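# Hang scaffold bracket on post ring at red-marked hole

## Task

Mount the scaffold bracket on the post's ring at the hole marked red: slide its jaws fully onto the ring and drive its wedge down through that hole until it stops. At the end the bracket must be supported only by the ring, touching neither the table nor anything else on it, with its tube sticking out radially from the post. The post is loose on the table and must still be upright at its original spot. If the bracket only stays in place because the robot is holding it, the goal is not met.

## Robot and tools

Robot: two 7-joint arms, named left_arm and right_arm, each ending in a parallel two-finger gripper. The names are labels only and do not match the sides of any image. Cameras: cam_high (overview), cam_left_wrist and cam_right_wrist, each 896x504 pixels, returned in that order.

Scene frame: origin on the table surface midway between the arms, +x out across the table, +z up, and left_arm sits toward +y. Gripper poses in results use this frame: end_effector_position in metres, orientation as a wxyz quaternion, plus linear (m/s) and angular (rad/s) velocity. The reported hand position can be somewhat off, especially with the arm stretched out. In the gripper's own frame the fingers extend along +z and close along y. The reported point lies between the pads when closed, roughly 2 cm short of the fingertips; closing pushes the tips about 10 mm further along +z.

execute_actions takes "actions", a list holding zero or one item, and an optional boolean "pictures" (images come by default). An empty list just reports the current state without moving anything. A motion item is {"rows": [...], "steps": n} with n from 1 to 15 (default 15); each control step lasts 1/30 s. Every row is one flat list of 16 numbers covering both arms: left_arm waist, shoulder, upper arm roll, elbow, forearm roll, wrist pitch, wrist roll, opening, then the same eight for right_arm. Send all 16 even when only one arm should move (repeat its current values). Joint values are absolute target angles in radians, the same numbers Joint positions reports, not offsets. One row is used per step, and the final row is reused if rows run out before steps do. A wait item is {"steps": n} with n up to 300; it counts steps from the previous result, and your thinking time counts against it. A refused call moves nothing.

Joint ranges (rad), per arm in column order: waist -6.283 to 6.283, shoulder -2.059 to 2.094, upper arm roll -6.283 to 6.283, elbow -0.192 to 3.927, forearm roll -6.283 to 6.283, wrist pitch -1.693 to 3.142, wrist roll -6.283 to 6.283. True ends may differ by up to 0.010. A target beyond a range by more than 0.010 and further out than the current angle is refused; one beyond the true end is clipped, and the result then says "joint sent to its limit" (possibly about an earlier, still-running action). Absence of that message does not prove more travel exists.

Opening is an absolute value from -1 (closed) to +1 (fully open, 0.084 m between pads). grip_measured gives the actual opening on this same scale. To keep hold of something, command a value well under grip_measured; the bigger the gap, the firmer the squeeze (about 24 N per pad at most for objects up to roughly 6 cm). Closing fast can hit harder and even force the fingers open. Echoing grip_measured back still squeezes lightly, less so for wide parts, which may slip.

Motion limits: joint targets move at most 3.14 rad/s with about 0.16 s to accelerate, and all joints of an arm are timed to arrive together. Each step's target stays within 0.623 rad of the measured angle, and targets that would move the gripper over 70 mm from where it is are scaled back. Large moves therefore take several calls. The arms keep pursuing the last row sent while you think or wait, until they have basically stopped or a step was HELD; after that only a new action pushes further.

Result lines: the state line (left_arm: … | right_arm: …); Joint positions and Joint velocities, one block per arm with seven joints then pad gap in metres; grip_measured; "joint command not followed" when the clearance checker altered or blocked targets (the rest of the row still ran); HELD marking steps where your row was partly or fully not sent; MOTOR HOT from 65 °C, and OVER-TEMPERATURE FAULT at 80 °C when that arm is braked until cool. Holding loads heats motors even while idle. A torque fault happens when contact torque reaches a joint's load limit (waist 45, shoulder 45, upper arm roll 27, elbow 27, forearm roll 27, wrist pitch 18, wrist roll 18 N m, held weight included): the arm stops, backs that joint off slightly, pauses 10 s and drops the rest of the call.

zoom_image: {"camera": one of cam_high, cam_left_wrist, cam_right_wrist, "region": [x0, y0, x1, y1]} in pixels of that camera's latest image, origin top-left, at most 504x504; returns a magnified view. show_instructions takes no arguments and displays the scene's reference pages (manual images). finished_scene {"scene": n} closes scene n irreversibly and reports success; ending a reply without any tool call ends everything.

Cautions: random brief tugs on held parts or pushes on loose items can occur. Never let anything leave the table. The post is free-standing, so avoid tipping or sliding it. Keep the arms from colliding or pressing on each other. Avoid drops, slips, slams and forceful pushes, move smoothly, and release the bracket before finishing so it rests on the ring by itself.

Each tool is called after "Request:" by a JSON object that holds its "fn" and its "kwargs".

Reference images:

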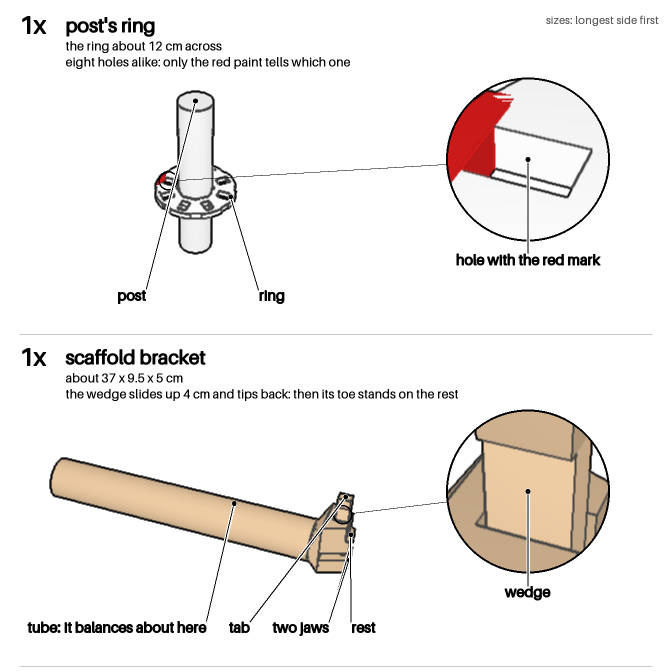

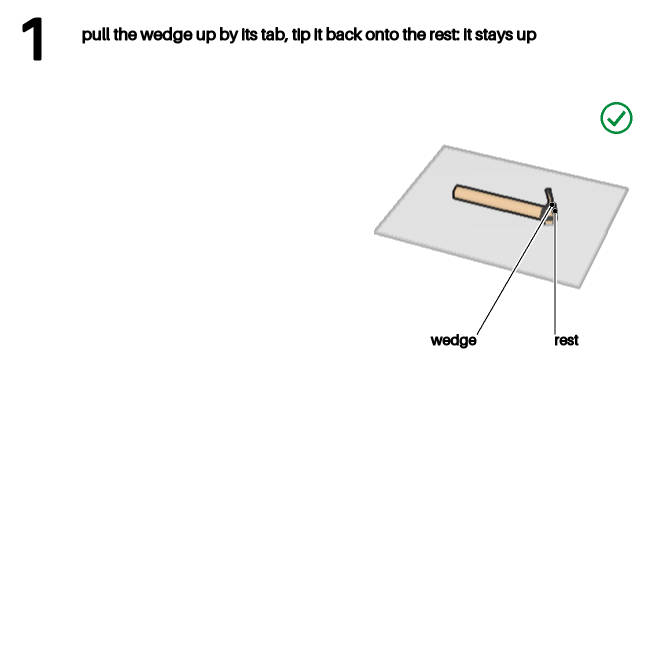

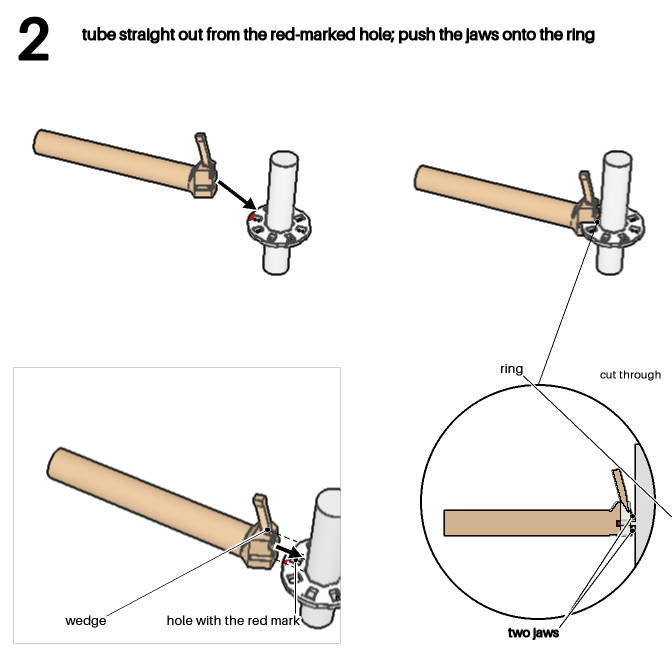

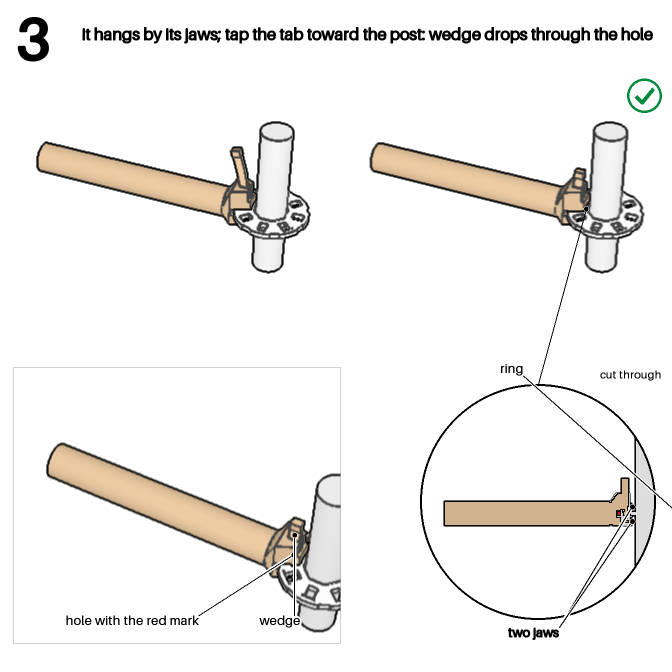

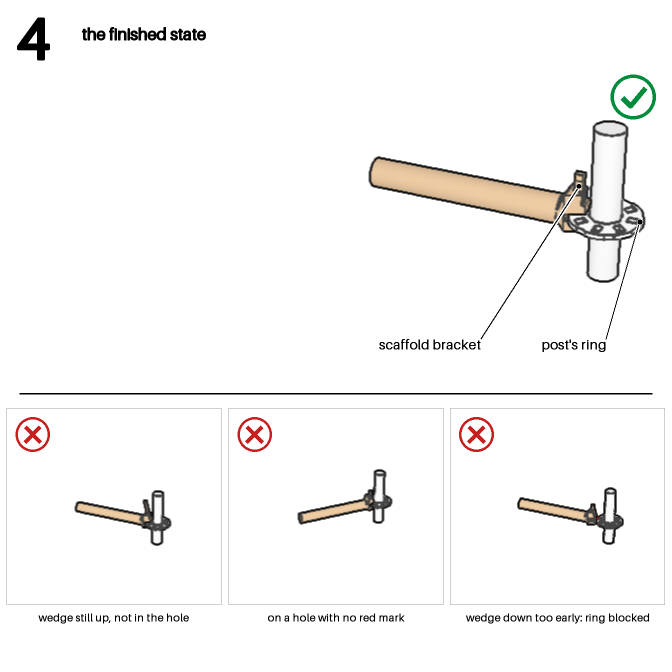

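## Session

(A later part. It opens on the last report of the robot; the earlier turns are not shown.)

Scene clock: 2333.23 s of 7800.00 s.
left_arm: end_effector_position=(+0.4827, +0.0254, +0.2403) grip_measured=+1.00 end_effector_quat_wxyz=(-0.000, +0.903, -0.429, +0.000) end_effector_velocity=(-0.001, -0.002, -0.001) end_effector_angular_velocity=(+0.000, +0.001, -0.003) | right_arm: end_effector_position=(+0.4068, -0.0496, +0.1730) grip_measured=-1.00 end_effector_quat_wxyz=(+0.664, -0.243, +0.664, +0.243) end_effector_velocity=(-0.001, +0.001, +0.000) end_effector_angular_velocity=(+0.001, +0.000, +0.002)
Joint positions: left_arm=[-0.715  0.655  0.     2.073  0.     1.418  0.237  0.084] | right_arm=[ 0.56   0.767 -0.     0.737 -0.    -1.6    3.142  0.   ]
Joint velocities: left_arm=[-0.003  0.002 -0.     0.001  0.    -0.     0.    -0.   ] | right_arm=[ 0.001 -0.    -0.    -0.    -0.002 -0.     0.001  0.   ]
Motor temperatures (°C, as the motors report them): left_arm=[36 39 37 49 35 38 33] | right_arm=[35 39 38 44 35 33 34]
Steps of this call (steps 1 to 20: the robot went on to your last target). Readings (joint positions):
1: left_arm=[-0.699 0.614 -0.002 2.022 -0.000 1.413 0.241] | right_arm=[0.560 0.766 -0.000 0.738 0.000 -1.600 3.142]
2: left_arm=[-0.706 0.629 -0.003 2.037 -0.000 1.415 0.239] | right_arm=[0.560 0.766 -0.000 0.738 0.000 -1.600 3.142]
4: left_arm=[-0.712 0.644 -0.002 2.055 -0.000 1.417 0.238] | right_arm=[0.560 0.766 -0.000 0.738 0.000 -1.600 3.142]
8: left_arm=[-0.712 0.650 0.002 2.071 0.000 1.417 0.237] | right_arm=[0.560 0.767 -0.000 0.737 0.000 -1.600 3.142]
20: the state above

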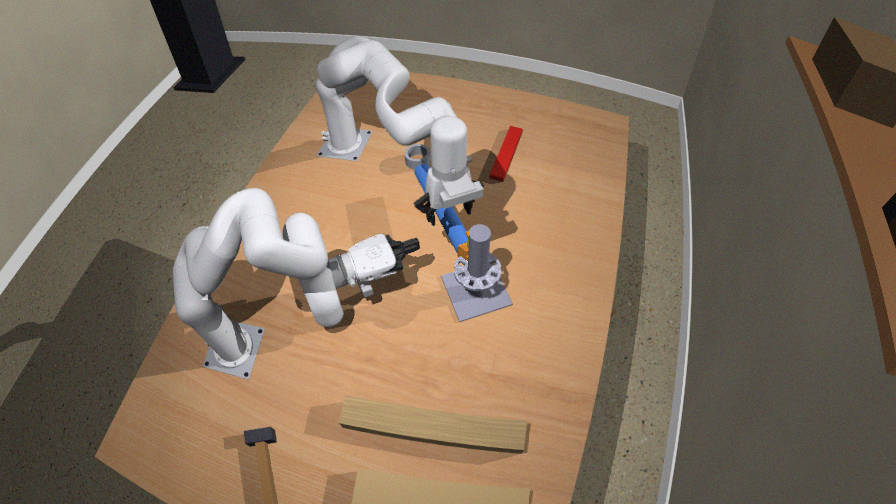

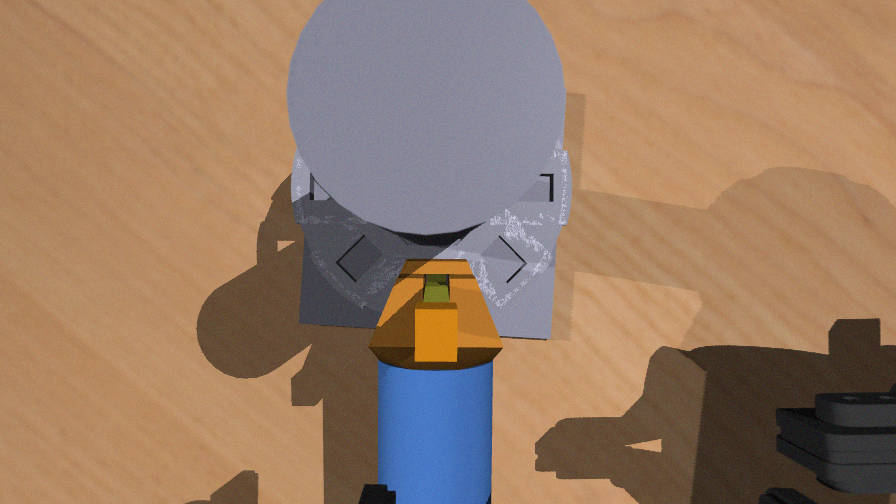

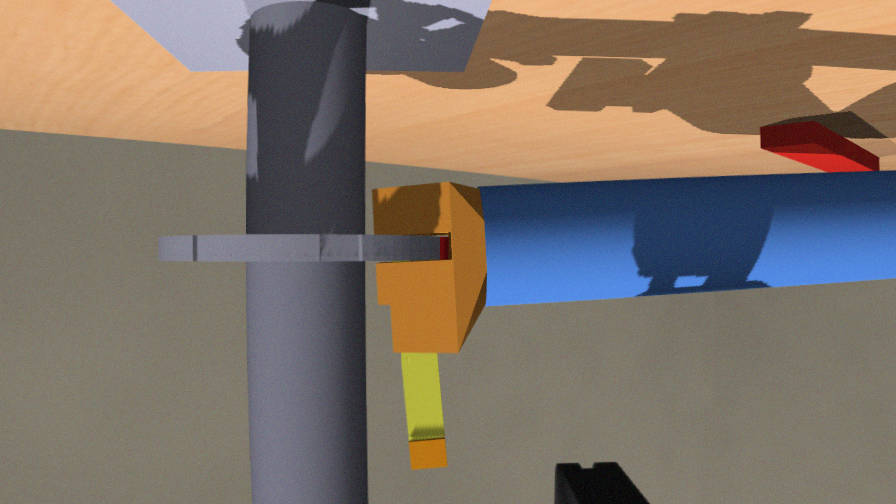

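Request:
{"fn": "execute_actions", "kwargs": {"actions": [{"rows": [[-0.710,0.640,0,2.035,0,1.393,0.242,1,0.56,0.7666,0,0.7373,0,-1.6001,3.1416,-1],[-0.702,0.616,0,1.976,0,1.354,0.251,1,0.56,0.7666,0,0.7373,0,-1.6001,3.1416,-1],[-0.693,0.588,0,1.908,0,1.309,0.261,1,0.56,0.7666,0,0.7373,0,-1.6001,3.1416,-1],[-0.683,0.559,0,1.838,0,1.263,0.272,1,0.56,0.7666,0,0.7373,0,-1.6001,3.1416,-1],[-0.674,0.530,0,1.768,0,1.217,0.282,1,0.56,0.7666,0,0.7373,0,-1.6001,3.1416,-1],[-0.664,0.501,0,1.698,0,1.171,0.293,1,0.56,0.7666,0,0.7373,0,-1.6001,3.1416,-1],[-0.655,0.472,0,1.628,0,1.125,0.303,1,0.56,0.7666,0,0.7373,0,-1.6001,3.1416,-1],[-0.646,0.446,0,1.563,0,1.082,0.313,1,0.56,0.7666,0,0.7373,0,-1.6001,3.1416,-1],[-0.639,0.426,0,1.514,0,1.050,0.320,1,0.56,0.7666,0,0.7373,0,-1.6001,3.1416,-1],[-0.6354,0.4148,0,1.4870,0,1.0322,0.3242,1,0.56,0.7666,0,0.7373,0,-1.6001,3.1416,-1]], "steps": 15}], "pictures": false}}

Request:
{"fn": "execute_actions", "kwargs": {"actions": [{"rows": [[-0.6354,0.4148,0,1.4870,0,1.0322,0.3242,1,0.56,0.7666,0,0.7373,0,-1.6001,3.1416,-1],[-0.6354,0.4148,0,1.4870,0,1.0322,0.3242,1,0.56,0.7666,0,0.7373,0,-1.6001,3.1416,-1],[-0.6354,0.4200,0,1.4851,-0.0006,1.0250,0.3242,1,0.56,0.7666,0,0.7373,0,-1.6001,3.1416,-1],[-0.6354,0.4303,0,1.4813,-0.0018,1.0107,0.3242,1,0.56,0.7666,0,0.7373,0,-1.6001,3.1416,-1],[-0.6354,0.4407,0,1.4776,-0.0030,0.9963,0.3242,1,0.56,0.7666,0,0.7373,0,-1.6001,3.1416,-1],[-0.6354,0.4510,0,1.4738,-0.0042,0.9819,0.3242,1,0.56,0.7666,0,0.7373,0,-1.6001,3.1416,-1],[-0.6354,0.4613,0,1.4700,-0.0054,0.9676,0.3242,1,0.56,0.7666,0,0.7373,0,-1.6001,3.1416,-1],[-0.6354,0.4717,0,1.4663,-0.0066,0.9532,0.3242,1,0.56,0.7666,0,0.7373,0,-1.6001,3.1416,-1],[-0.6354,0.4820,0,1.4625,-0.0078,0.9389,0.3242,1,0.56,0.7666,0,0.7373,0,-1.6001,3.1416,-1],[-0.6354,0.4923,0,1.4587,-0.0090,0.9245,0.3242,1,0.56,0.7666,0,0.7373,0,-1.6001,3.1416,-1],[-0.6354,0.5027,0,1.4550,-0.0102,0.9101,0.3242,1,0.56,0.7666,0,0.7373,0,-1.6001,3.1416,-1],[-0.6354,0.5130,0,1.4512,-0.0114,0.8958,0.3242,1,0.56,0.7666,0,0.7373,0,-1.6001,3.1416,-1],[-0.6354,0.5182,0,1.4493,-0.0120,0.8886,0.3242,1,0.56,0.7666,0,0.7373,0,-1.6001,3.1416,-1]], "steps": 15}], "pictures": false}}

Request:
{"fn": "execute_actions", "kwargs": {"actions": [{"rows": [[-0.6354,0.5182,0,1.4493,-0.0120,0.8886,0.3242,1,0.56,0.7666,0,0.7373,0,-1.6001,3.1416,-1],[-0.6354,0.5182,0,1.4493,-0.0120,0.8886,0.3242,1,0.56,0.7666,0,0.7373,0,-1.6001,3.1416,-1],[-0.6354,0.5182,0,1.4493,-0.0120,0.8886,0.3242,0.9,0.56,0.7666,0,0.7373,0,-1.6001,3.1416,-1],[-0.6354,0.5182,0,1.4493,-0.0120,0.8886,0.3242,0.8,0.56,0.7666,0,0.7373,0,-1.6001,3.1416,-1],[-0.6354,0.5182,0,1.4493,-0.0120,0.8886,0.3242,0.7,0.56,0.7666,0,0.7373,0,-1.6001,3.1416,-1],[-0.6354,0.5182,0,1.4493,-0.0120,0.8886,0.3242,0.6,0.56,0.7666,0,0.7373,0,-1.6001,3.1416,-1],[-0.6354,0.5182,0,1.4493,-0.0120,0.8886,0.3242,0.5,0.56,0.7666,0,0.7373,0,-1.6001,3.1416,-1],[-0.6354,0.5182,0,1.4493,-0.0120,0.8886,0.3242,0.4,0.56,0.7666,0,0.7373,0,-1.6001,3.1416,-1],[-0.6354,0.5182,0,1.4493,-0.0120,0.8886,0.3242,0.33,0.56,0.7666,0,0.7373,0,-1.6001,3.1416,-1],[-0.6354,0.5182,0,1.4493,-0.0120,0.8886,0.3242,0.3,0.56,0.7666,0,0.7373,0,-1.6001,3.1416,-1]], "steps": 15}]}}

Scene clock: 2411.77 s of 7800.00 s.
left_arm: end_effector_position=(+0.4673, +0.0957, +0.1729) grip_measured=+1.00 end_effector_quat_wxyz=(+0.002, +0.902, -0.431, +0.016) end_effector_velocity=(-0.029, +0.041, -0.042) end_effector_angular_velocity=(-0.043, -0.057, -0.033) | right_arm: end_effector_position=(+0.4068, -0.0496, +0.1730) grip_measured=-1.00 end_effector_quat_wxyz=(+0.664, -0.243, +0.664, +0.243) end_effector_velocity=(-0.000, +0.000, +0.001) end_effector_angular_velocity=(+0.001, -0.001, -0.000)
Joint positions: left_arm=[-0.639  0.431  0.002  1.521  0.     1.059  0.318  0.084] | right_arm=[ 0.56   0.767 -0.     0.737 -0.    -1.6    3.142  0.   ]
Joint velocities: left_arm=[ 0.047 -0.177 -0.015 -0.409 -0.001 -0.302  0.067  0.   ] | right_arm=[ 0.001 -0.001  0.     0.     0.001 -0.    -0.001  0.   ]
Motor temperatures (°C, as the motors report them): left_arm=[36 40 37 49 35 38 33] | right_arm=[35 39 38 42 35 33 34]
Steps of this call (steps 1 to 15: the robot went on to your last target; steps 16 to 90: nothing new was sent; then 75.03 s passed at rest; steps 91 to 105: all 15 steps of this action). Readings (joint positions):
91: left_arm=[-0.715 0.656 -0.000 2.073 -0.000 1.417 0.237] | right_arm=[0.560 0.767 -0.000 0.737 0.000 -1.600 3.142]
92: left_arm=[-0.715 0.654 -0.000 2.069 -0.000 1.414 0.237] | right_arm=[0.560 0.767 0.000 0.737 -0.000 -1.600 3.142]
94: left_arm=[-0.710 0.637 -0.001 2.030 -0.000 1.387 0.243] | right_arm=[0.560 0.767 0.000 0.737 0.000 -1.600 3.142]
98: left_arm=[-0.684 0.560 -0.000 1.841 -0.000 1.265 0.271] | right_arm=[0.560 0.767 -0.000 0.737 0.000 -1.600 3.142]
105: the state above

Scene clock: 2412.27 s of 7800.00 s.
left_arm: end_effector_position=(+0.4694, +0.0930, +0.1117) grip_measured=+1.00 end_effector_quat_wxyz=(+0.007, +0.903, -0.430, +0.018) end_effector_velocity=(-0.009, +0.003, -0.129) end_effector_angular_velocity=(+0.019, +0.056, +0.012) | right_arm: end_effector_position=(+0.4068, -0.0496, +0.1730) grip_measured=-1.00 end_effector_quat_wxyz=(+0.664, -0.243, +0.664, +0.243) end_effector_velocity=(+0.000, +0.000, +0.001) end_effector_angular_velocity=(-0.000, -0.001, +0.000)
Joint positions: left_arm=[-0.636  0.507 -0.     1.453 -0.01   0.908  0.324  0.084] | right_arm=[ 0.56   0.767  0.     0.737  0.    -1.6    3.142  0.   ]
Joint velocities: left_arm=[ 0.     0.185 -0.001 -0.09  -0.018 -0.217 -0.    -0.   ] | right_arm=[ 0.    -0.001 -0.    -0.     0.    -0.    -0.001  0.   ]
Motor temperatures (°C, as the motors report them): left_arm=[36 40 37 49 35 38 33] | right_arm=[35 39 38 42 35 33 34]
Steps of this call (steps 1 to 15: all 15 steps of this action). Readings (joint positions):
1: left_arm=[-0.637 0.426 0.002 1.511 0.000 1.050 0.320] | right_arm=[0.560 0.767 0.000 0.737 0.000 -1.600 3.142]
2: left_arm=[-0.637 0.422 0.001 1.504 0.000 1.044 0.321] | right_arm=[0.560 0.767 0.000 0.737 0.000 -1.600 3.142]
4: left_arm=[-0.637 0.419 -0.001 1.497 -0.000 1.036 0.323] | right_arm=[0.560 0.767 0.000 0.737 0.000 -1.600 3.142]
8: left_arm=[-0.636 0.441 -0.001 1.482 -0.003 0.997 0.324] | right_arm=[0.560 0.767 -0.000 0.737 0.000 -1.600 3.142]
15: the state above

Scene clock: 2412.77 s of 7800.00 s.
left_arm: end_effector_position=(+0.4708, +0.0921, +0.1055) grip_measured=+0.29 end_effector_quat_wxyz=(+0.007, +0.903, -0.430, +0.021) end_effector_velocity=(-0.001, +0.000, -0.001) end_effector_angular_velocity=(+0.001, +0.001, -0.001) | right_arm: end_effector_position=(+0.4068, -0.0496, +0.1730) grip_measured=-1.00 end_effector_quat_wxyz=(+0.664, -0.243, +0.664, +0.243) end_effector_velocity=(+0.000, -0.001, -0.000) end_effector_angular_velocity=(-0.000, +0.001, -0.000)
Joint positions: left_arm=[-0.635  0.518 -0.     1.449 -0.012  0.889  0.324  0.056] | right_arm=[ 0.56   0.767 -0.     0.737 -0.    -1.6    3.142  0.   ]
Joint velocities: left_arm=[-0.     0.001 -0.    -0.001  0.001 -0.001  0.     0.   ] | right_arm=[-0.001  0.001 -0.    -0.    -0.001 -0.     0.001  0.   ]
Motor temperatures (°C, as the motors report them): left_arm=[36 40 37 49 35 38 33] | right_arm=[35 39 38 42 35 33 34]
Steps of this call (steps 1 to 15: all 15 steps of this action). Readings (joint positions):
1: left_arm=[-0.636 0.512 -0.000 1.450 -0.011 0.902 0.324] | right_arm=[0.560 0.767 0.000 0.737 0.000 -1.600 3.142]
2: left_arm=[-0.636 0.515 -0.000 1.449 -0.011 0.898 0.324] | right_arm=[0.560 0.767 -0.000 0.737 0.000 -1.600 3.142]
4: left_arm=[-0.635 0.516 -0.000 1.450 -0.012 0.893 0.324] | right_arm=[0.560 0.767 -0.000 0.737 0.000 -1.600 3.142]
8: left_arm=[-0.635 0.517 -0.000 1.451 -0.012 0.889 0.324] | right_arm=[0.560 0.767 0.000 0.737 0.000 -1.600 3.142]
15: the state above

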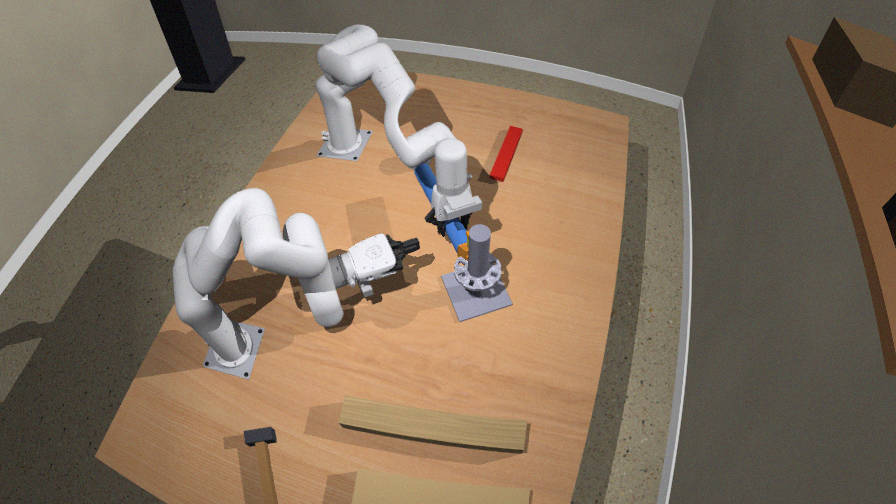

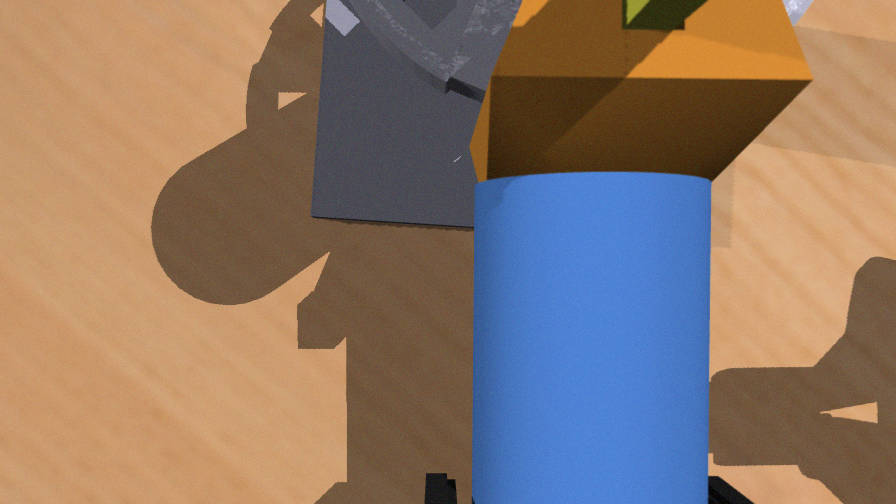

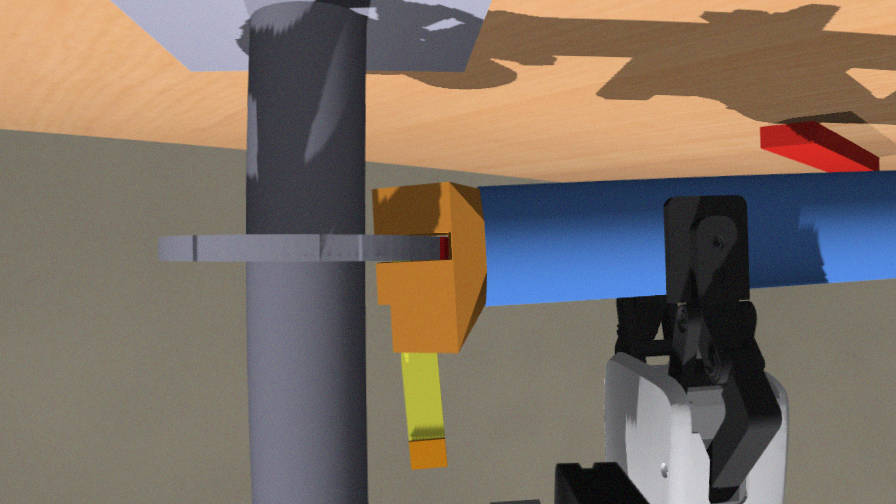

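Request:
{"fn": "execute_actions", "kwargs": {"actions": [{"rows": [[-0.6354,0.5182,0,1.4493,-0.0120,0.8886,0.3242,0.25,0.56,0.7666,0,0.7373,0,-1.6001,3.1416,-1],[-0.6354,0.5182,0,1.4493,-0.0120,0.8886,0.3242,0.21,0.56,0.7666,0,0.7373,0,-1.6001,3.1416,-1],[-0.6354,0.5182,0,1.4493,-0.0120,0.8886,0.3242,0.18,0.56,0.7666,0,0.7373,0,-1.6001,3.1416,-1],[-0.6354,0.5182,0,1.4493,-0.0120,0.8886,0.3242,0.15,0.56,0.7666,0,0.7373,0,-1.6001,3.1416,-1],[-0.6354,0.5182,0,1.4493,-0.0120,0.8886,0.3242,0.12,0.56,0.7666,0,0.7373,0,-1.6001,3.1416,-1],[-0.6354,0.5182,0,1.4493,-0.0120,0.8886,0.3242,0.08,0.56,0.7666,0,0.7373,0,-1.6001,3.1416,-1],[-0.6354,0.5182,0,1.4493,-0.0120,0.8886,0.3242,0.0,0.56,0.7666,0,0.7373,0,-1.6001,3.1416,-1],[-0.6354,0.5182,0,1.4493,-0.0120,0.8886,0.3242,-0.2,0.56,0.7666,0,0.7373,0,-1.6001,3.1416,-1],[-0.6354,0.5182,0,1.4493,-0.0120,0.8886,0.3242,-0.5,0.56,0.7666,0,0.7373,0,-1.6001,3.1416,-1],[-0.6354,0.5182,0,1.4493,-0.0120,0.8886,0.3242,-1,0.56,0.7666,0,0.7373,0,-1.6001,3.1416,-1]], "steps": 15}], "pictures": false}}

Scene clock: 2429.00 s of 7800.00 s.
left_arm: end_effector_position=(+0.4706, +0.0920, +0.1053) grip_measured=+0.13 end_effector_quat_wxyz=(+0.007, +0.903, -0.430, +0.020) end_effector_velocity=(+0.001, +0.000, +0.001) end_effector_angular_velocity=(-0.000, -0.001, -0.000) | right_arm: end_effector_position=(+0.4068, -0.0496, +0.1730) grip_measured=-1.00 end_effector_quat_wxyz=(+0.664, -0.243, +0.664, +0.243) end_effector_velocity=(-0.000, +0.000, -0.000) end_effector_angular_velocity=(+0.000, +0.001, +0.001)
Joint positions: left_arm=[-0.635  0.518 -0.     1.449 -0.012  0.889  0.324  0.05 ] | right_arm=[ 0.56   0.767  0.     0.737 -0.    -1.6    3.142  0.   ]
Joint velocities: left_arm=[ 0.001  0.    -0.     0.001  0.001 -0.     0.     0.   ] | right_arm=[ 0.     0.    -0.    -0.    -0.    -0.     0.001  0.   ]
Motor temperatures (°C, as the motors report them): left_arm=[36 40 37 49 35 38 33] | right_arm=[35 39 38 42 35 33 34]
Steps of this call (steps 1 to 15: the robot went on to your last target; steps 16 to 90: nothing new was sent; then 12.73 s passed at rest; steps 91 to 105: all 15 steps of this action). Readings (joint positions):
91: left_arm=[-0.635 0.518 0.000 1.449 -0.012 0.889 0.324] | right_arm=[0.560 0.767 0.000 0.737 0.000 -1.600 3.142]
92: left_arm=[-0.635 0.518 0.000 1.449 -0.012 0.889 0.324] | right_arm=[0.560 0.767 -0.000 0.737 0.000 -1.600 3.142]
94: left_arm=[-0.635 0.518 -0.000 1.449 -0.012 0.889 0.324] | right_arm=[0.560 0.767 -0.000 0.737 0.000 -1.600 3.142]
98: left_arm=[-0.635 0.518 -0.000 1.449 -0.012 0.889 0.324] | right_arm=[0.560 0.767 -0.000 0.737 0.000 -1.600 3.142]
105: the state above

Request:
{"fn": "execute_actions", "kwargs": {"actions": [{"rows": [[-0.6356,0.5193,0,1.4529,-0.0110,0.8935,0.3233,-1,0.56,0.7666,0,0.7373,0,-1.6001,3.1416,-1],[-0.6359,0.5204,0,1.4565,-0.0100,0.8984,0.3225,-1,0.56,0.7666,0,0.7373,0,-1.6001,3.1416,-1],[-0.6361,0.5215,0,1.4601,-0.0090,0.9033,0.3216,-1,0.56,0.7666,0,0.7373,0,-1.6001,3.1416,-1],[-0.6364,0.5225,0,1.4637,-0.0080,0.9082,0.3207,-1,0.56,0.7666,0,0.7373,0,-1.6001,3.1416,-1],[-0.6366,0.5236,0,1.4673,-0.0070,0.9131,0.3198,-1,0.56,0.7666,0,0.7373,0,-1.6001,3.1416,-1],[-0.6369,0.5247,0,1.4710,-0.0060,0.9180,0.3190,-1,0.56,0.7666,0,0.7373,0,-1.6001,3.1416,-1],[-0.6371,0.5258,0,1.4746,-0.0050,0.9229,0.3181,-1,0.56,0.7666,0,0.7373,0,-1.6001,3.1416,-1],[-0.6373,0.5269,0,1.4782,-0.0040,0.9278,0.3172,-1,0.56,0.7666,0,0.7373,0,-1.6001,3.1416,-1],[-0.6376,0.5280,0,1.4818,-0.0030,0.9327,0.3163,-1,0.56,0.7666,0,0.7373,0,-1.6001,3.1416,-1],[-0.6378,0.5290,0,1.4854,-0.0020,0.9376,0.3155,-1,0.56,0.7666,0,0.7373,0,-1.6001,3.1416,-1],[-0.6381,0.5301,0,1.4890,-0.0010,0.9425,0.3146,-1,0.56,0.7666,0,0.7373,0,-1.6001,3.1416,-1],[-0.6383,0.5312,0,1.4926,0,0.9474,0.3137,-1,0.56,0.7666,0,0.7373,0,-1.6001,3.1416,-1]], "steps": 15}], "pictures": false}}

Request:
{"fn": "execute_actions", "kwargs": {"actions": [{"steps": 30}]}}

Request:
{"fn": "zoom_image", "kwargs": {"camera": "cam_right_wrist", "region": [340, 190, 540, 302]}}

Scene clock: 2447.10 s of 7800.00 s.
left_arm: end_effector_position=(+0.4697, +0.0934, +0.1073) grip_measured=+0.13 end_effector_quat_wxyz=(+0.001, +0.903, -0.429, +0.005) end_effector_velocity=(+0.002, +0.002, +0.012) end_effector_angular_velocity=(+0.021, +0.013, +0.003) | right_arm: end_effector_position=(+0.4068, -0.0496, +0.1730) grip_measured=-1.00 end_effector_quat_wxyz=(+0.664, -0.243, +0.664, +0.243) end_effector_velocity=(+0.000, +0.000, +0.000) end_effector_angular_velocity=(-0.001, -0.001, +0.000)
Joint positions: left_arm=[-0.638  0.533  0.001  1.487 -0.001  0.943  0.315  0.05 ] | right_arm=[ 0.56   0.767 -0.     0.737 -0.    -1.6    3.142  0.   ]
Joint velocities: left_arm=[-0.001  0.002  0.002  0.045  0.012  0.065 -0.01   0.   ] | right_arm=[ 0.    -0.    -0.001  0.001 -0.001  0.    -0.001  0.   ]
Motor temperatures (°C, as the motors report them): left_arm=[36 40 37 49 35 38 33] | right_arm=[35 39 38 42 35 33 34]
Steps of this call (steps 1 to 15: the robot went on to your last target; steps 16 to 90: nothing new was sent; then 14.60 s passed at rest; steps 91 to 105: all 15 steps of this action). Readings (joint positions):
91: left_arm=[-0.635 0.518 -0.000 1.449 -0.012 0.889 0.324] | right_arm=[0.560 0.767 0.000 0.737 0.000 -1.600 3.142]
92: left_arm=[-0.635 0.519 -0.000 1.450 -0.012 0.890 0.324] | right_arm=[0.560 0.767 -0.000 0.737 0.000 -1.600 3.142]
94: left_arm=[-0.636 0.520 -0.000 1.454 -0.011 0.895 0.323] | right_arm=[0.560 0.767 0.000 0.737 0.000 -1.600 3.142]
98: left_arm=[-0.637 0.526 0.000 1.467 -0.007 0.911 0.320] | right_arm=[0.560 0.767 0.000 0.737 0.000 -1.600 3.142]
105: the state above

Scene clock: 2448.10 s of 7800.00 s.
left_arm: end_effector_position=(+0.4706, +0.0923, +0.1099) grip_measured=+0.13 end_effector_quat_wxyz=(+0.001, +0.903, -0.430, +0.007) end_effector_velocity=(+0.000, -0.001, +0.000) end_effector_angular_velocity=(-0.001, -0.001, -0.001) | right_arm: end_effector_position=(+0.4068, -0.0496, +0.1730) grip_measured=-1.00 end_effector_quat_wxyz=(+0.664, -0.243, +0.664, +0.243) end_effector_velocity=(-0.000, -0.000, -0.000) end_effector_angular_velocity=(+0.001, +0.001, -0.000)
Joint positions: left_arm=[-0.638  0.531  0.     1.492  0.     0.948  0.314  0.05 ] | right_arm=[ 0.56   0.767 -0.     0.737  0.    -1.6    3.142  0.   ]
Joint velocities: left_arm=[-0.001 -0.     0.     0.001 -0.    -0.     0.     0.   ] | right_arm=[-0.     0.     0.001 -0.     0.    -0.     0.002  0.   ]
Motor temperatures (°C, as the motors report them): left_arm=[36 40 37 49 35 38 33] | right_arm=[35 39 38 42 35 33 34]
Steps of this call (steps 1 to 15: the robot went on to your last target; steps 16 to 30: nothing new was sent). Readings (joint positions):
1: left_arm=[-0.638 0.533 0.001 1.488 -0.000 0.945 0.314] | right_arm=[0.560 0.767 -0.000 0.737 0.000 -1.600 3.142]
2: left_arm=[-0.638 0.533 0.001 1.489 -0.000 0.946 0.314] | right_arm=[0.560 0.767 0.000 0.737 0.000 -1.600 3.142]
4: left_arm=[-0.638 0.533 0.000 1.490 -0.000 0.947 0.314] | right_arm=[0.560 0.767 0.000 0.737 0.000 -1.600 3.142]
8: left_arm=[-0.638 0.532 0.000 1.491 0.000 0.948 0.314] | right_arm=[0.560 0.767 -0.000 0.737 0.000 -1.600 3.142]
30: the state above
All arms were judged still, so your last target was given up. Only a new action makes them travel on or press farther. Fingers that are still opening or closing keep moving.

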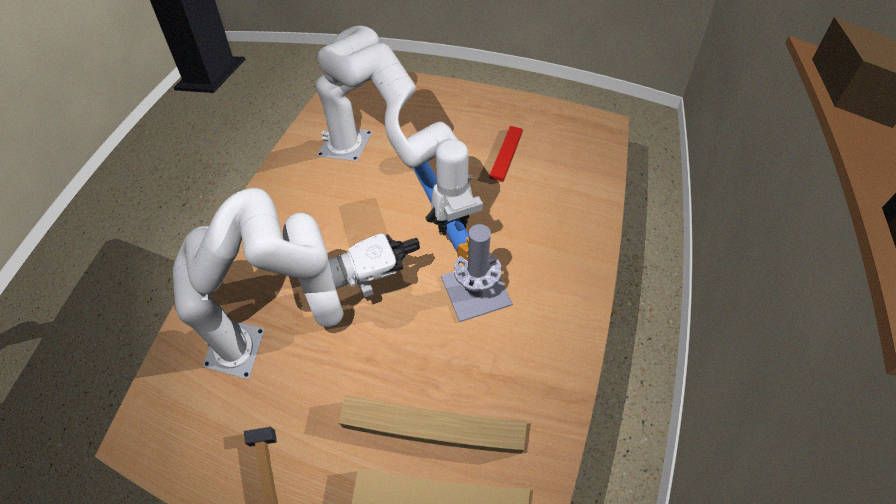

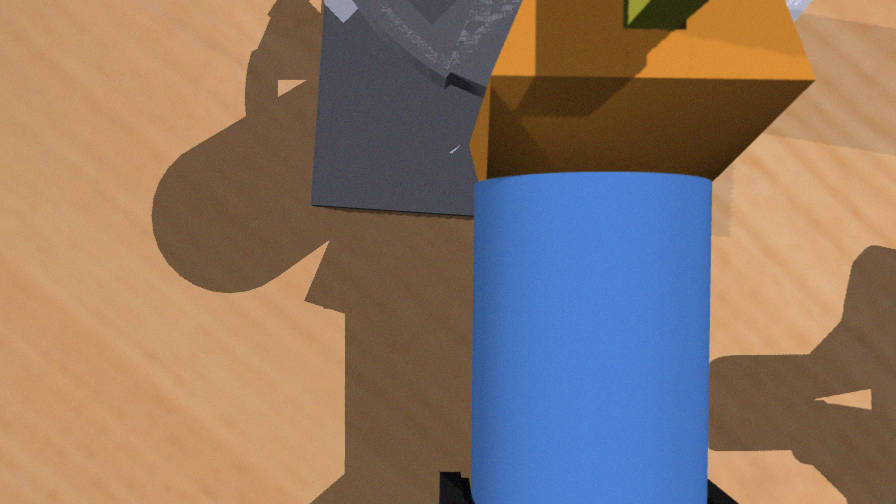

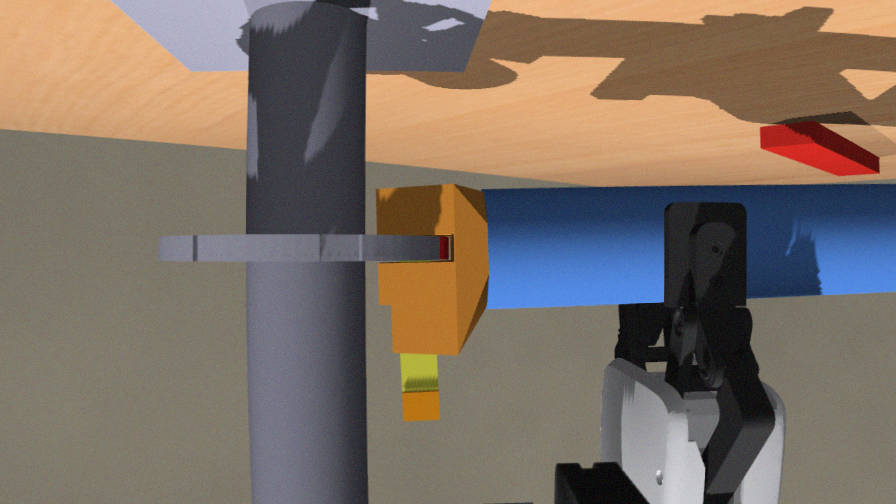

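Region (340, 190, 540, 302) of cam_right_wrist's 896x504 image, scaled by 2.520, with more detail than that image has; it fills the top 282 rows of this view, and the rest is white.

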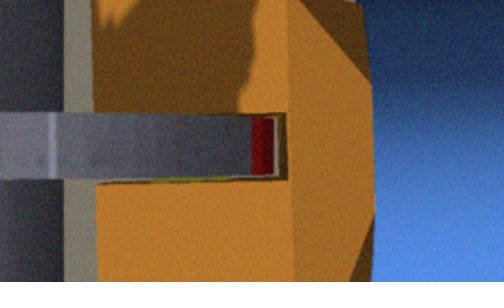

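Request:
{"fn": "execute_actions", "kwargs": {"actions": [{"rows": [[-0.6380,0.5320,0,1.4938,0,0.9479,0.3140,-1,0.56,0.7666,0,0.7373,0,-1.6001,3.1416,-1],[-0.6378,0.5327,0,1.4951,0,0.9484,0.3142,-1,0.56,0.7666,0,0.7373,0,-1.6001,3.1416,-1],[-0.6375,0.5335,0,1.4963,0,0.9489,0.3145,-1,0.56,0.7666,0,0.7373,0,-1.6001,3.1416,-1],[-0.6373,0.5343,0,1.4976,0,0.9494,0.3148,-1,0.56,0.7666,0,0.7373,0,-1.6001,3.1416,-1],[-0.6370,0.5350,0,1.4988,0,0.9498,0.3150,-1,0.56,0.7666,0,0.7373,0,-1.6001,3.1416,-1],[-0.6367,0.5358,0,1.5000,0,0.9503,0.3153,-1,0.56,0.7666,0,0.7373,0,-1.6001,3.1416,-1],[-0.6365,0.5365,0,1.5013,0,0.9508,0.3155,-1,0.56,0.7666,0,0.7373,0,-1.6001,3.1416,-1],[-0.6362,0.5373,0,1.5025,0,0.9513,0.3158,-1,0.56,0.7666,0,0.7373,0,-1.6001,3.1416,-1]], "steps": 15}], "pictures": false}}

Request:
{"fn": "execute_actions", "kwargs": {"actions": [{"steps": 15}]}}

Request:
{"fn": "zoom_image", "kwargs": {"camera": "cam_right_wrist", "region": [340, 170, 540, 440]}}

Scene clock: 2472.37 s of 7800.00 s.
left_arm: end_effector_position=(+0.4720, +0.0918, +0.1098) grip_measured=+0.13 end_effector_quat_wxyz=(+0.001, +0.903, -0.430, +0.006) end_effector_velocity=(+0.001, -0.000, +0.000) end_effector_angular_velocity=(-0.001, -0.001, +0.000) | right_arm: end_effector_position=(+0.4068, -0.0496, +0.1730) grip_measured=-1.00 end_effector_quat_wxyz=(+0.664, -0.243, +0.664, +0.243) end_effector_velocity=(-0.000, +0.000, -0.000) end_effector_angular_velocity=(-0.001, -0.001, -0.000)
Joint positions: left_arm=[-0.637  0.537 -0.001  1.502 -0.     0.952  0.316  0.05 ] | right_arm=[ 0.56   0.767  0.     0.737  0.    -1.6    3.142  0.   ]
Joint velocities: left_arm=[ 0.     0.002 -0.     0.003 -0.     0.001 -0.     0.   ] | right_arm=[ 0.     0.001  0.     0.     0.001 -0.    -0.002  0.   ]
Motor temperatures (°C, as the motors report them): left_arm=[36 41 37 53 35 39 33] | right_arm=[35 39 38 42 35 33 34]
Steps of this call (steps 1 to 90: nothing new was sent; then 20.77 s passed at rest; steps 91 to 105: all 15 steps of this action). Readings (joint positions):
91: left_arm=[-0.638 0.531 0.000 1.493 0.000 0.947 0.314] | right_arm=[0.560 0.767 0.000 0.737 0.000 -1.600 3.142]
92: left_arm=[-0.638 0.531 -0.000 1.493 0.000 0.948 0.314] | right_arm=[0.560 0.767 -0.000 0.737 0.000 -1.600 3.142]
94: left_arm=[-0.638 0.532 -0.000 1.494 -0.000 0.948 0.314] | right_arm=[0.560 0.767 -0.000 0.737 0.000 -1.600 3.142]
98: left_arm=[-0.637 0.535 -0.001 1.499 -0.000 0.950 0.315] | right_arm=[0.560 0.767 -0.000 0.737 0.000 -1.600 3.142]
105: the state above

Scene clock: 2472.87 s of 7800.00 s.
left_arm: end_effector_position=(+0.4729, +0.0924, +0.1100) grip_measured=+0.13 end_effector_quat_wxyz=(+0.001, +0.903, -0.429, +0.007) end_effector_velocity=(-0.000, -0.000, +0.000) end_effector_angular_velocity=(+0.000, -0.000, -0.002) | right_arm: end_effector_position=(+0.4068, -0.0496, +0.1730) grip_measured=-1.00 end_effector_quat_wxyz=(+0.664, -0.243, +0.664, +0.243) end_effector_velocity=(+0.000, -0.000, -0.000) end_effector_angular_velocity=(-0.000, +0.000, -0.000)
Joint positions: left_arm=[-0.636  0.537  0.     1.502  0.     0.951  0.316  0.05 ] | right_arm=[ 0.56   0.767 -0.     0.737 -0.    -1.6    3.142  0.   ]
Joint velocities: left_arm=[-0.001 -0.    -0.     0.     0.    -0.     0.     0.   ] | right_arm=[-0.001  0.     0.    -0.    -0.001 -0.    -0.     0.   ]
Motor temperatures (°C, as the motors report them): left_arm=[36 41 37 53 35 39 33] | right_arm=[35 39 38 42 35 33 34]
Steps of this call (steps 1 to 15: the robot went on to your last target). Readings (joint positions):
1: left_arm=[-0.637 0.537 -0.001 1.502 -0.000 0.952 0.316] | right_arm=[0.560 0.767 0.000 0.737 0.000 -1.600 3.142]
2: left_arm=[-0.637 0.537 -0.001 1.502 -0.000 0.952 0.316] | right_arm=[0.560 0.767 -0.000 0.737 0.000 -1.600 3.142]
4: left_arm=[-0.637 0.537 -0.001 1.502 -0.000 0.952 0.316] | right_arm=[0.560 0.767 -0.000 0.737 -0.000 -1.600 3.142]
8: left_arm=[-0.636 0.537 -0.000 1.502 -0.000 0.952 0.316] | right_arm=[0.560 0.767 0.000 0.737 0.000 -1.600 3.142]
15: the state above
All arms were judged still, so your last target was given up. Only a new action makes them travel on or press farther. Fingers that are still opening or closing keep moving.

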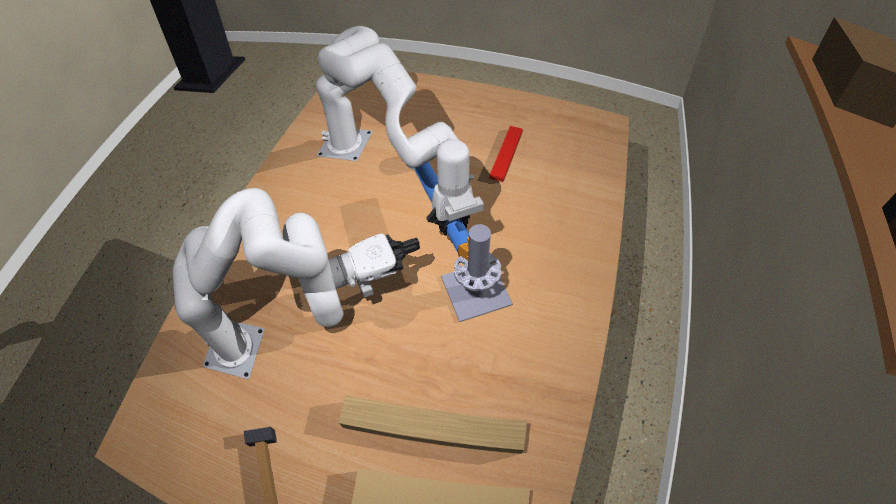

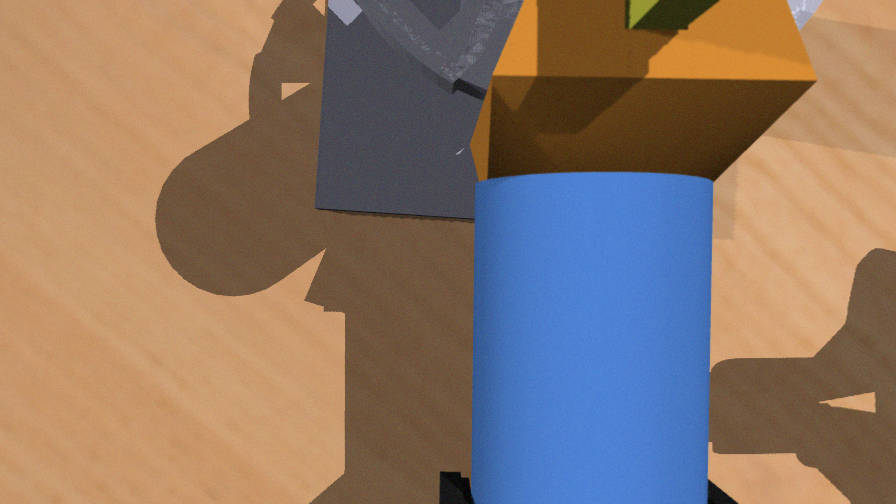

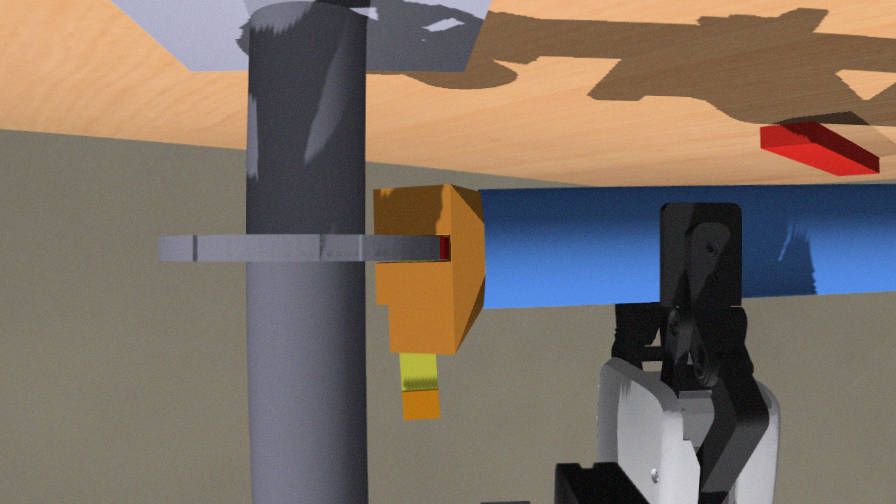

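Region (340, 170, 540, 440) of cam_right_wrist's 896x504 image, scaled by 1.867, with more detail than that image has; it fills the left 373 columns of this view, and the rest is white.

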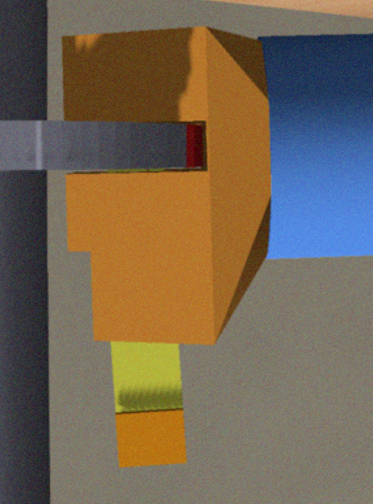

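Request:
{"fn": "execute_actions", "kwargs": {"actions": [{"rows": [[-0.6360,0.5362,0,1.4991,-0.0009,0.9470,0.3166,-1,0.56,0.7666,0,0.7373,0,-1.6001,3.1416,-1],[-0.6357,0.5350,0,1.4956,-0.0017,0.9426,0.3174,-1,0.56,0.7666,0,0.7373,0,-1.6001,3.1416,-1],[-0.6355,0.5339,0,1.4922,-0.0026,0.9383,0.3182,-1,0.56,0.7666,0,0.7373,0,-1.6001,3.1416,-1],[-0.6352,0.5327,0,1.4887,-0.0034,0.9340,0.3189,-1,0.56,0.7666,0,0.7373,0,-1.6001,3.1416,-1],[-0.6350,0.5316,0,1.4853,-0.0043,0.9296,0.3197,-1,0.56,0.7666,0,0.7373,0,-1.6001,3.1416,-1],[-0.6347,0.5304,0,1.4818,-0.0051,0.9253,0.3205,-1,0.56,0.7666,0,0.7373,0,-1.6001,3.1416,-1],[-0.6345,0.5293,0,1.4784,-0.0060,0.9210,0.3213,-1,0.56,0.7666,0,0.7373,0,-1.6001,3.1416,-1],[-0.6343,0.5281,0,1.4749,-0.0069,0.9166,0.3221,-1,0.56,0.7666,0,0.7373,0,-1.6001,3.1416,-1],[-0.6340,0.5270,0,1.4715,-0.0077,0.9123,0.3229,-1,0.56,0.7666,0,0.7373,0,-1.6001,3.1416,-1],[-0.6338,0.5258,0,1.4680,-0.0086,0.9079,0.3237,-1,0.56,0.7666,0,0.7373,0,-1.6001,3.1416,-1],[-0.6335,0.5247,0,1.4646,-0.0094,0.9036,0.3244,-1,0.56,0.7666,0,0.7373,0,-1.6001,3.1416,-1],[-0.6333,0.5235,0,1.4611,-0.0103,0.8993,0.3252,-1,0.56,0.7666,0,0.7373,0,-1.6001,3.1416,-1],[-0.6330,0.5224,0,1.4577,-0.0111,0.8949,0.3260,-1,0.56,0.7666,0,0.7373,0,-1.6001,3.1416,-1],[-0.6328,0.5212,0,1.4542,-0.0120,0.8906,0.3268,-1,0.56,0.7666,0,0.7373,0,-1.6001,3.1416,-1]], "steps": 15}], "pictures": false}}

Request:
{"fn": "execute_actions", "kwargs": {"actions": [{"steps": 30}]}}

Request:
{"fn": "zoom_image", "kwargs": {"camera": "cam_right_wrist", "region": [340, 170, 540, 440]}}

Scene clock: 2501.80 s of 7800.00 s.
left_arm: end_effector_position=(+0.4729, +0.0924, +0.1068) grip_measured=+0.13 end_effector_quat_wxyz=(+0.006, +0.903, -0.430, +0.019) end_effector_velocity=(+0.000, +0.001, +0.000) end_effector_angular_velocity=(-0.048, -0.044, +0.001) | right_arm: end_effector_position=(+0.4068, -0.0496, +0.1730) grip_measured=-1.00 end_effector_quat_wxyz=(+0.664, -0.243, +0.664, +0.243) end_effector_velocity=(+0.000, -0.000, -0.000) end_effector_angular_velocity=(+0.000, +0.000, +0.000)
Joint positions: left_arm=[-0.633  0.523 -0.     1.463 -0.01   0.9    0.325  0.05 ] | right_arm=[ 0.56   0.767  0.     0.737 -0.    -1.6    3.142  0.   ]
Joint velocities: left_arm=[ 0.008 -0.046 -0.    -0.089 -0.023 -0.105  0.021 -0.   ] | right_arm=[-0.     0.    -0.     0.    -0.001 -0.     0.001  0.   ]
Motor temperatures (°C, as the motors report them): left_arm=[36 42 37 56 35 40 33] | right_arm=[35 39 38 42 35 33 34]
Steps of this call (steps 1 to 90: nothing new was sent; then 25.43 s passed at rest; steps 91 to 105: all 15 steps of this action). Readings (joint positions):
91: left_arm=[-0.636 0.537 0.000 1.502 -0.000 0.951 0.316] | right_arm=[0.560 0.767 -0.000 0.737 0.000 -1.600 3.142]
92: left_arm=[-0.636 0.537 0.000 1.502 -0.000 0.950 0.316] | right_arm=[0.560 0.767 -0.000 0.737 0.000 -1.600 3.142]
94: left_arm=[-0.636 0.535 0.000 1.498 -0.001 0.945 0.317] | right_arm=[0.560 0.767 0.000 0.737 0.000 -1.600 3.142]
98: left_arm=[-0.635 0.531 0.000 1.486 -0.004 0.930 0.320] | right_arm=[0.560 0.767 -0.000 0.737 0.000 -1.600 3.142]
105: the state above

Scene clock: 2502.80 s of 7800.00 s.
left_arm: end_effector_position=(+0.4726, +0.0926, +0.1060) grip_measured=+0.13 end_effector_quat_wxyz=(+0.007, +0.903, -0.430, +0.021) end_effector_velocity=(+0.000, -0.001, +0.001) end_effector_angular_velocity=(-0.001, -0.001, -0.001) | right_arm: end_effector_position=(+0.4068, -0.0496, +0.1730) grip_measured=-1.00 end_effector_quat_wxyz=(+0.664, -0.243, +0.664, +0.243) end_effector_velocity=(-0.000, +0.000, -0.000) end_effector_angular_velocity=(-0.000, +0.001, +0.000)
Joint positions: left_arm=[-0.633  0.52  -0.     1.455 -0.012  0.891  0.327  0.05 ] | right_arm=[ 0.56   0.767  0.     0.737 -0.    -1.6    3.142  0.   ]
Joint velocities: left_arm=[ 0.     0.001 -0.001  0.002  0.    -0.     0.     0.   ] | right_arm=[ 0.001  0.001 -0.001 -0.    -0.     0.     0.001  0.   ]
Motor temperatures (°C, as the motors report them): left_arm=[36 42 37 56 35 40 33] | right_arm=[35 39 38 42 35 33 34]
Steps of this call (steps 1 to 15: the robot went on to your last target; steps 16 to 30: nothing new was sent). Readings (joint positions):
1: left_arm=[-0.633 0.522 -0.000 1.460 -0.011 0.897 0.326] | right_arm=[0.560 0.767 -0.000 0.737 0.000 -1.600 3.142]
2: left_arm=[-0.633 0.521 -0.000 1.459 -0.011 0.895 0.326] | right_arm=[0.560 0.767 0.000 0.737 0.000 -1.600 3.142]
4: left_arm=[-0.633 0.520 -0.000 1.457 -0.012 0.893 0.326] | right_arm=[0.560 0.767 -0.000 0.737 0.000 -1.600 3.142]
8: left_arm=[-0.633 0.520 -0.000 1.456 -0.012 0.891 0.327] | right_arm=[0.560 0.767 -0.000 0.737 -0.000 -1.600 3.142]
30: the state above
All arms were judged still, so your last target was given up. Only a new action makes them travel on or press farther. Fingers that are still opening or closing keep moving.

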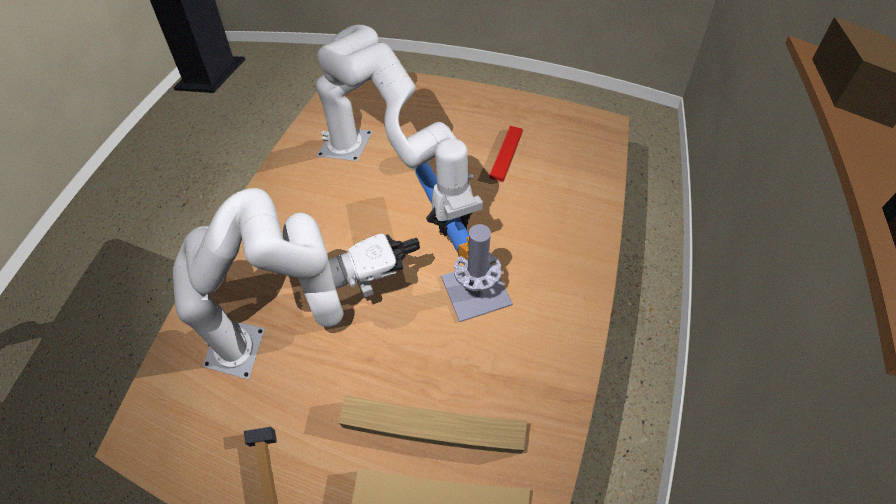

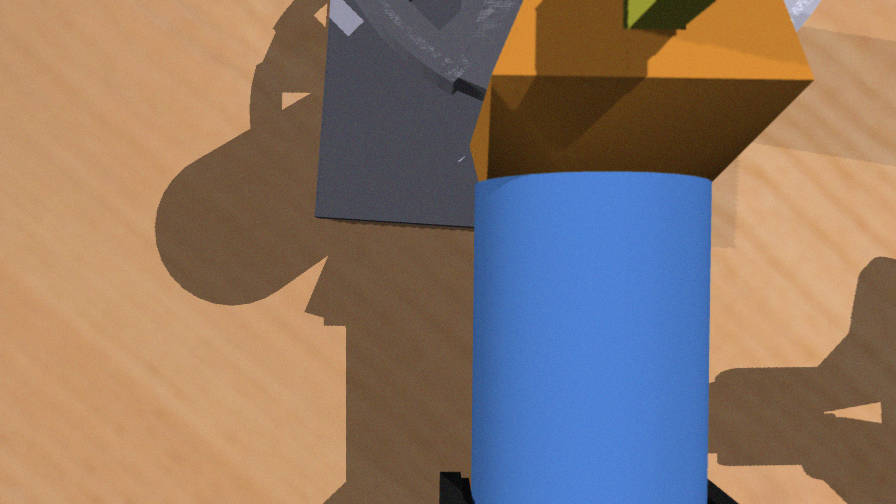

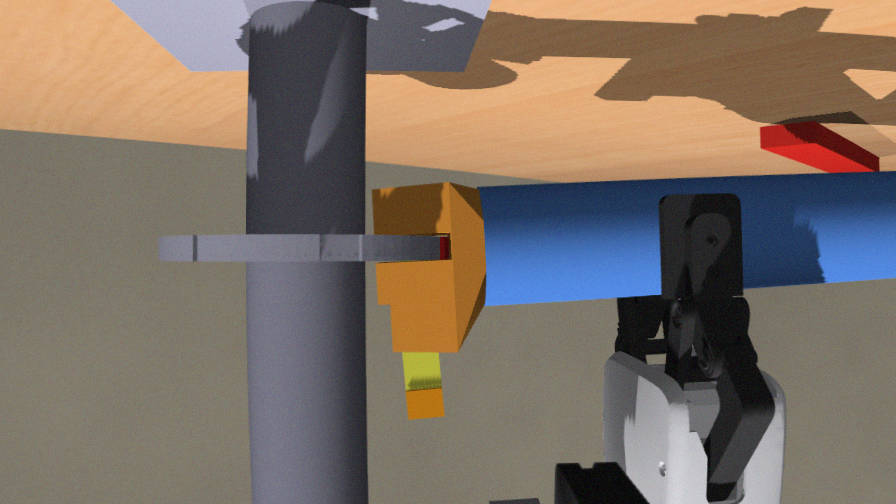

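Region (340, 170, 540, 440) of cam_right_wrist's 896x504 image, scaled by 1.867, with more detail than that image has; it fills the left 373 columns of this view, and the rest is white.

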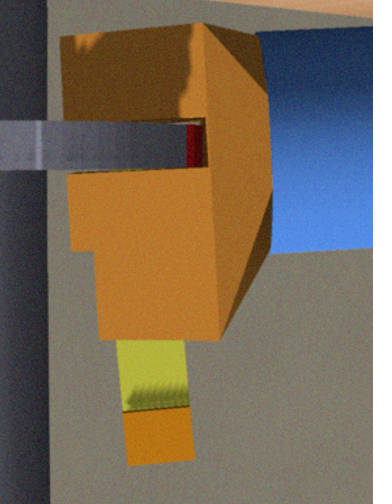

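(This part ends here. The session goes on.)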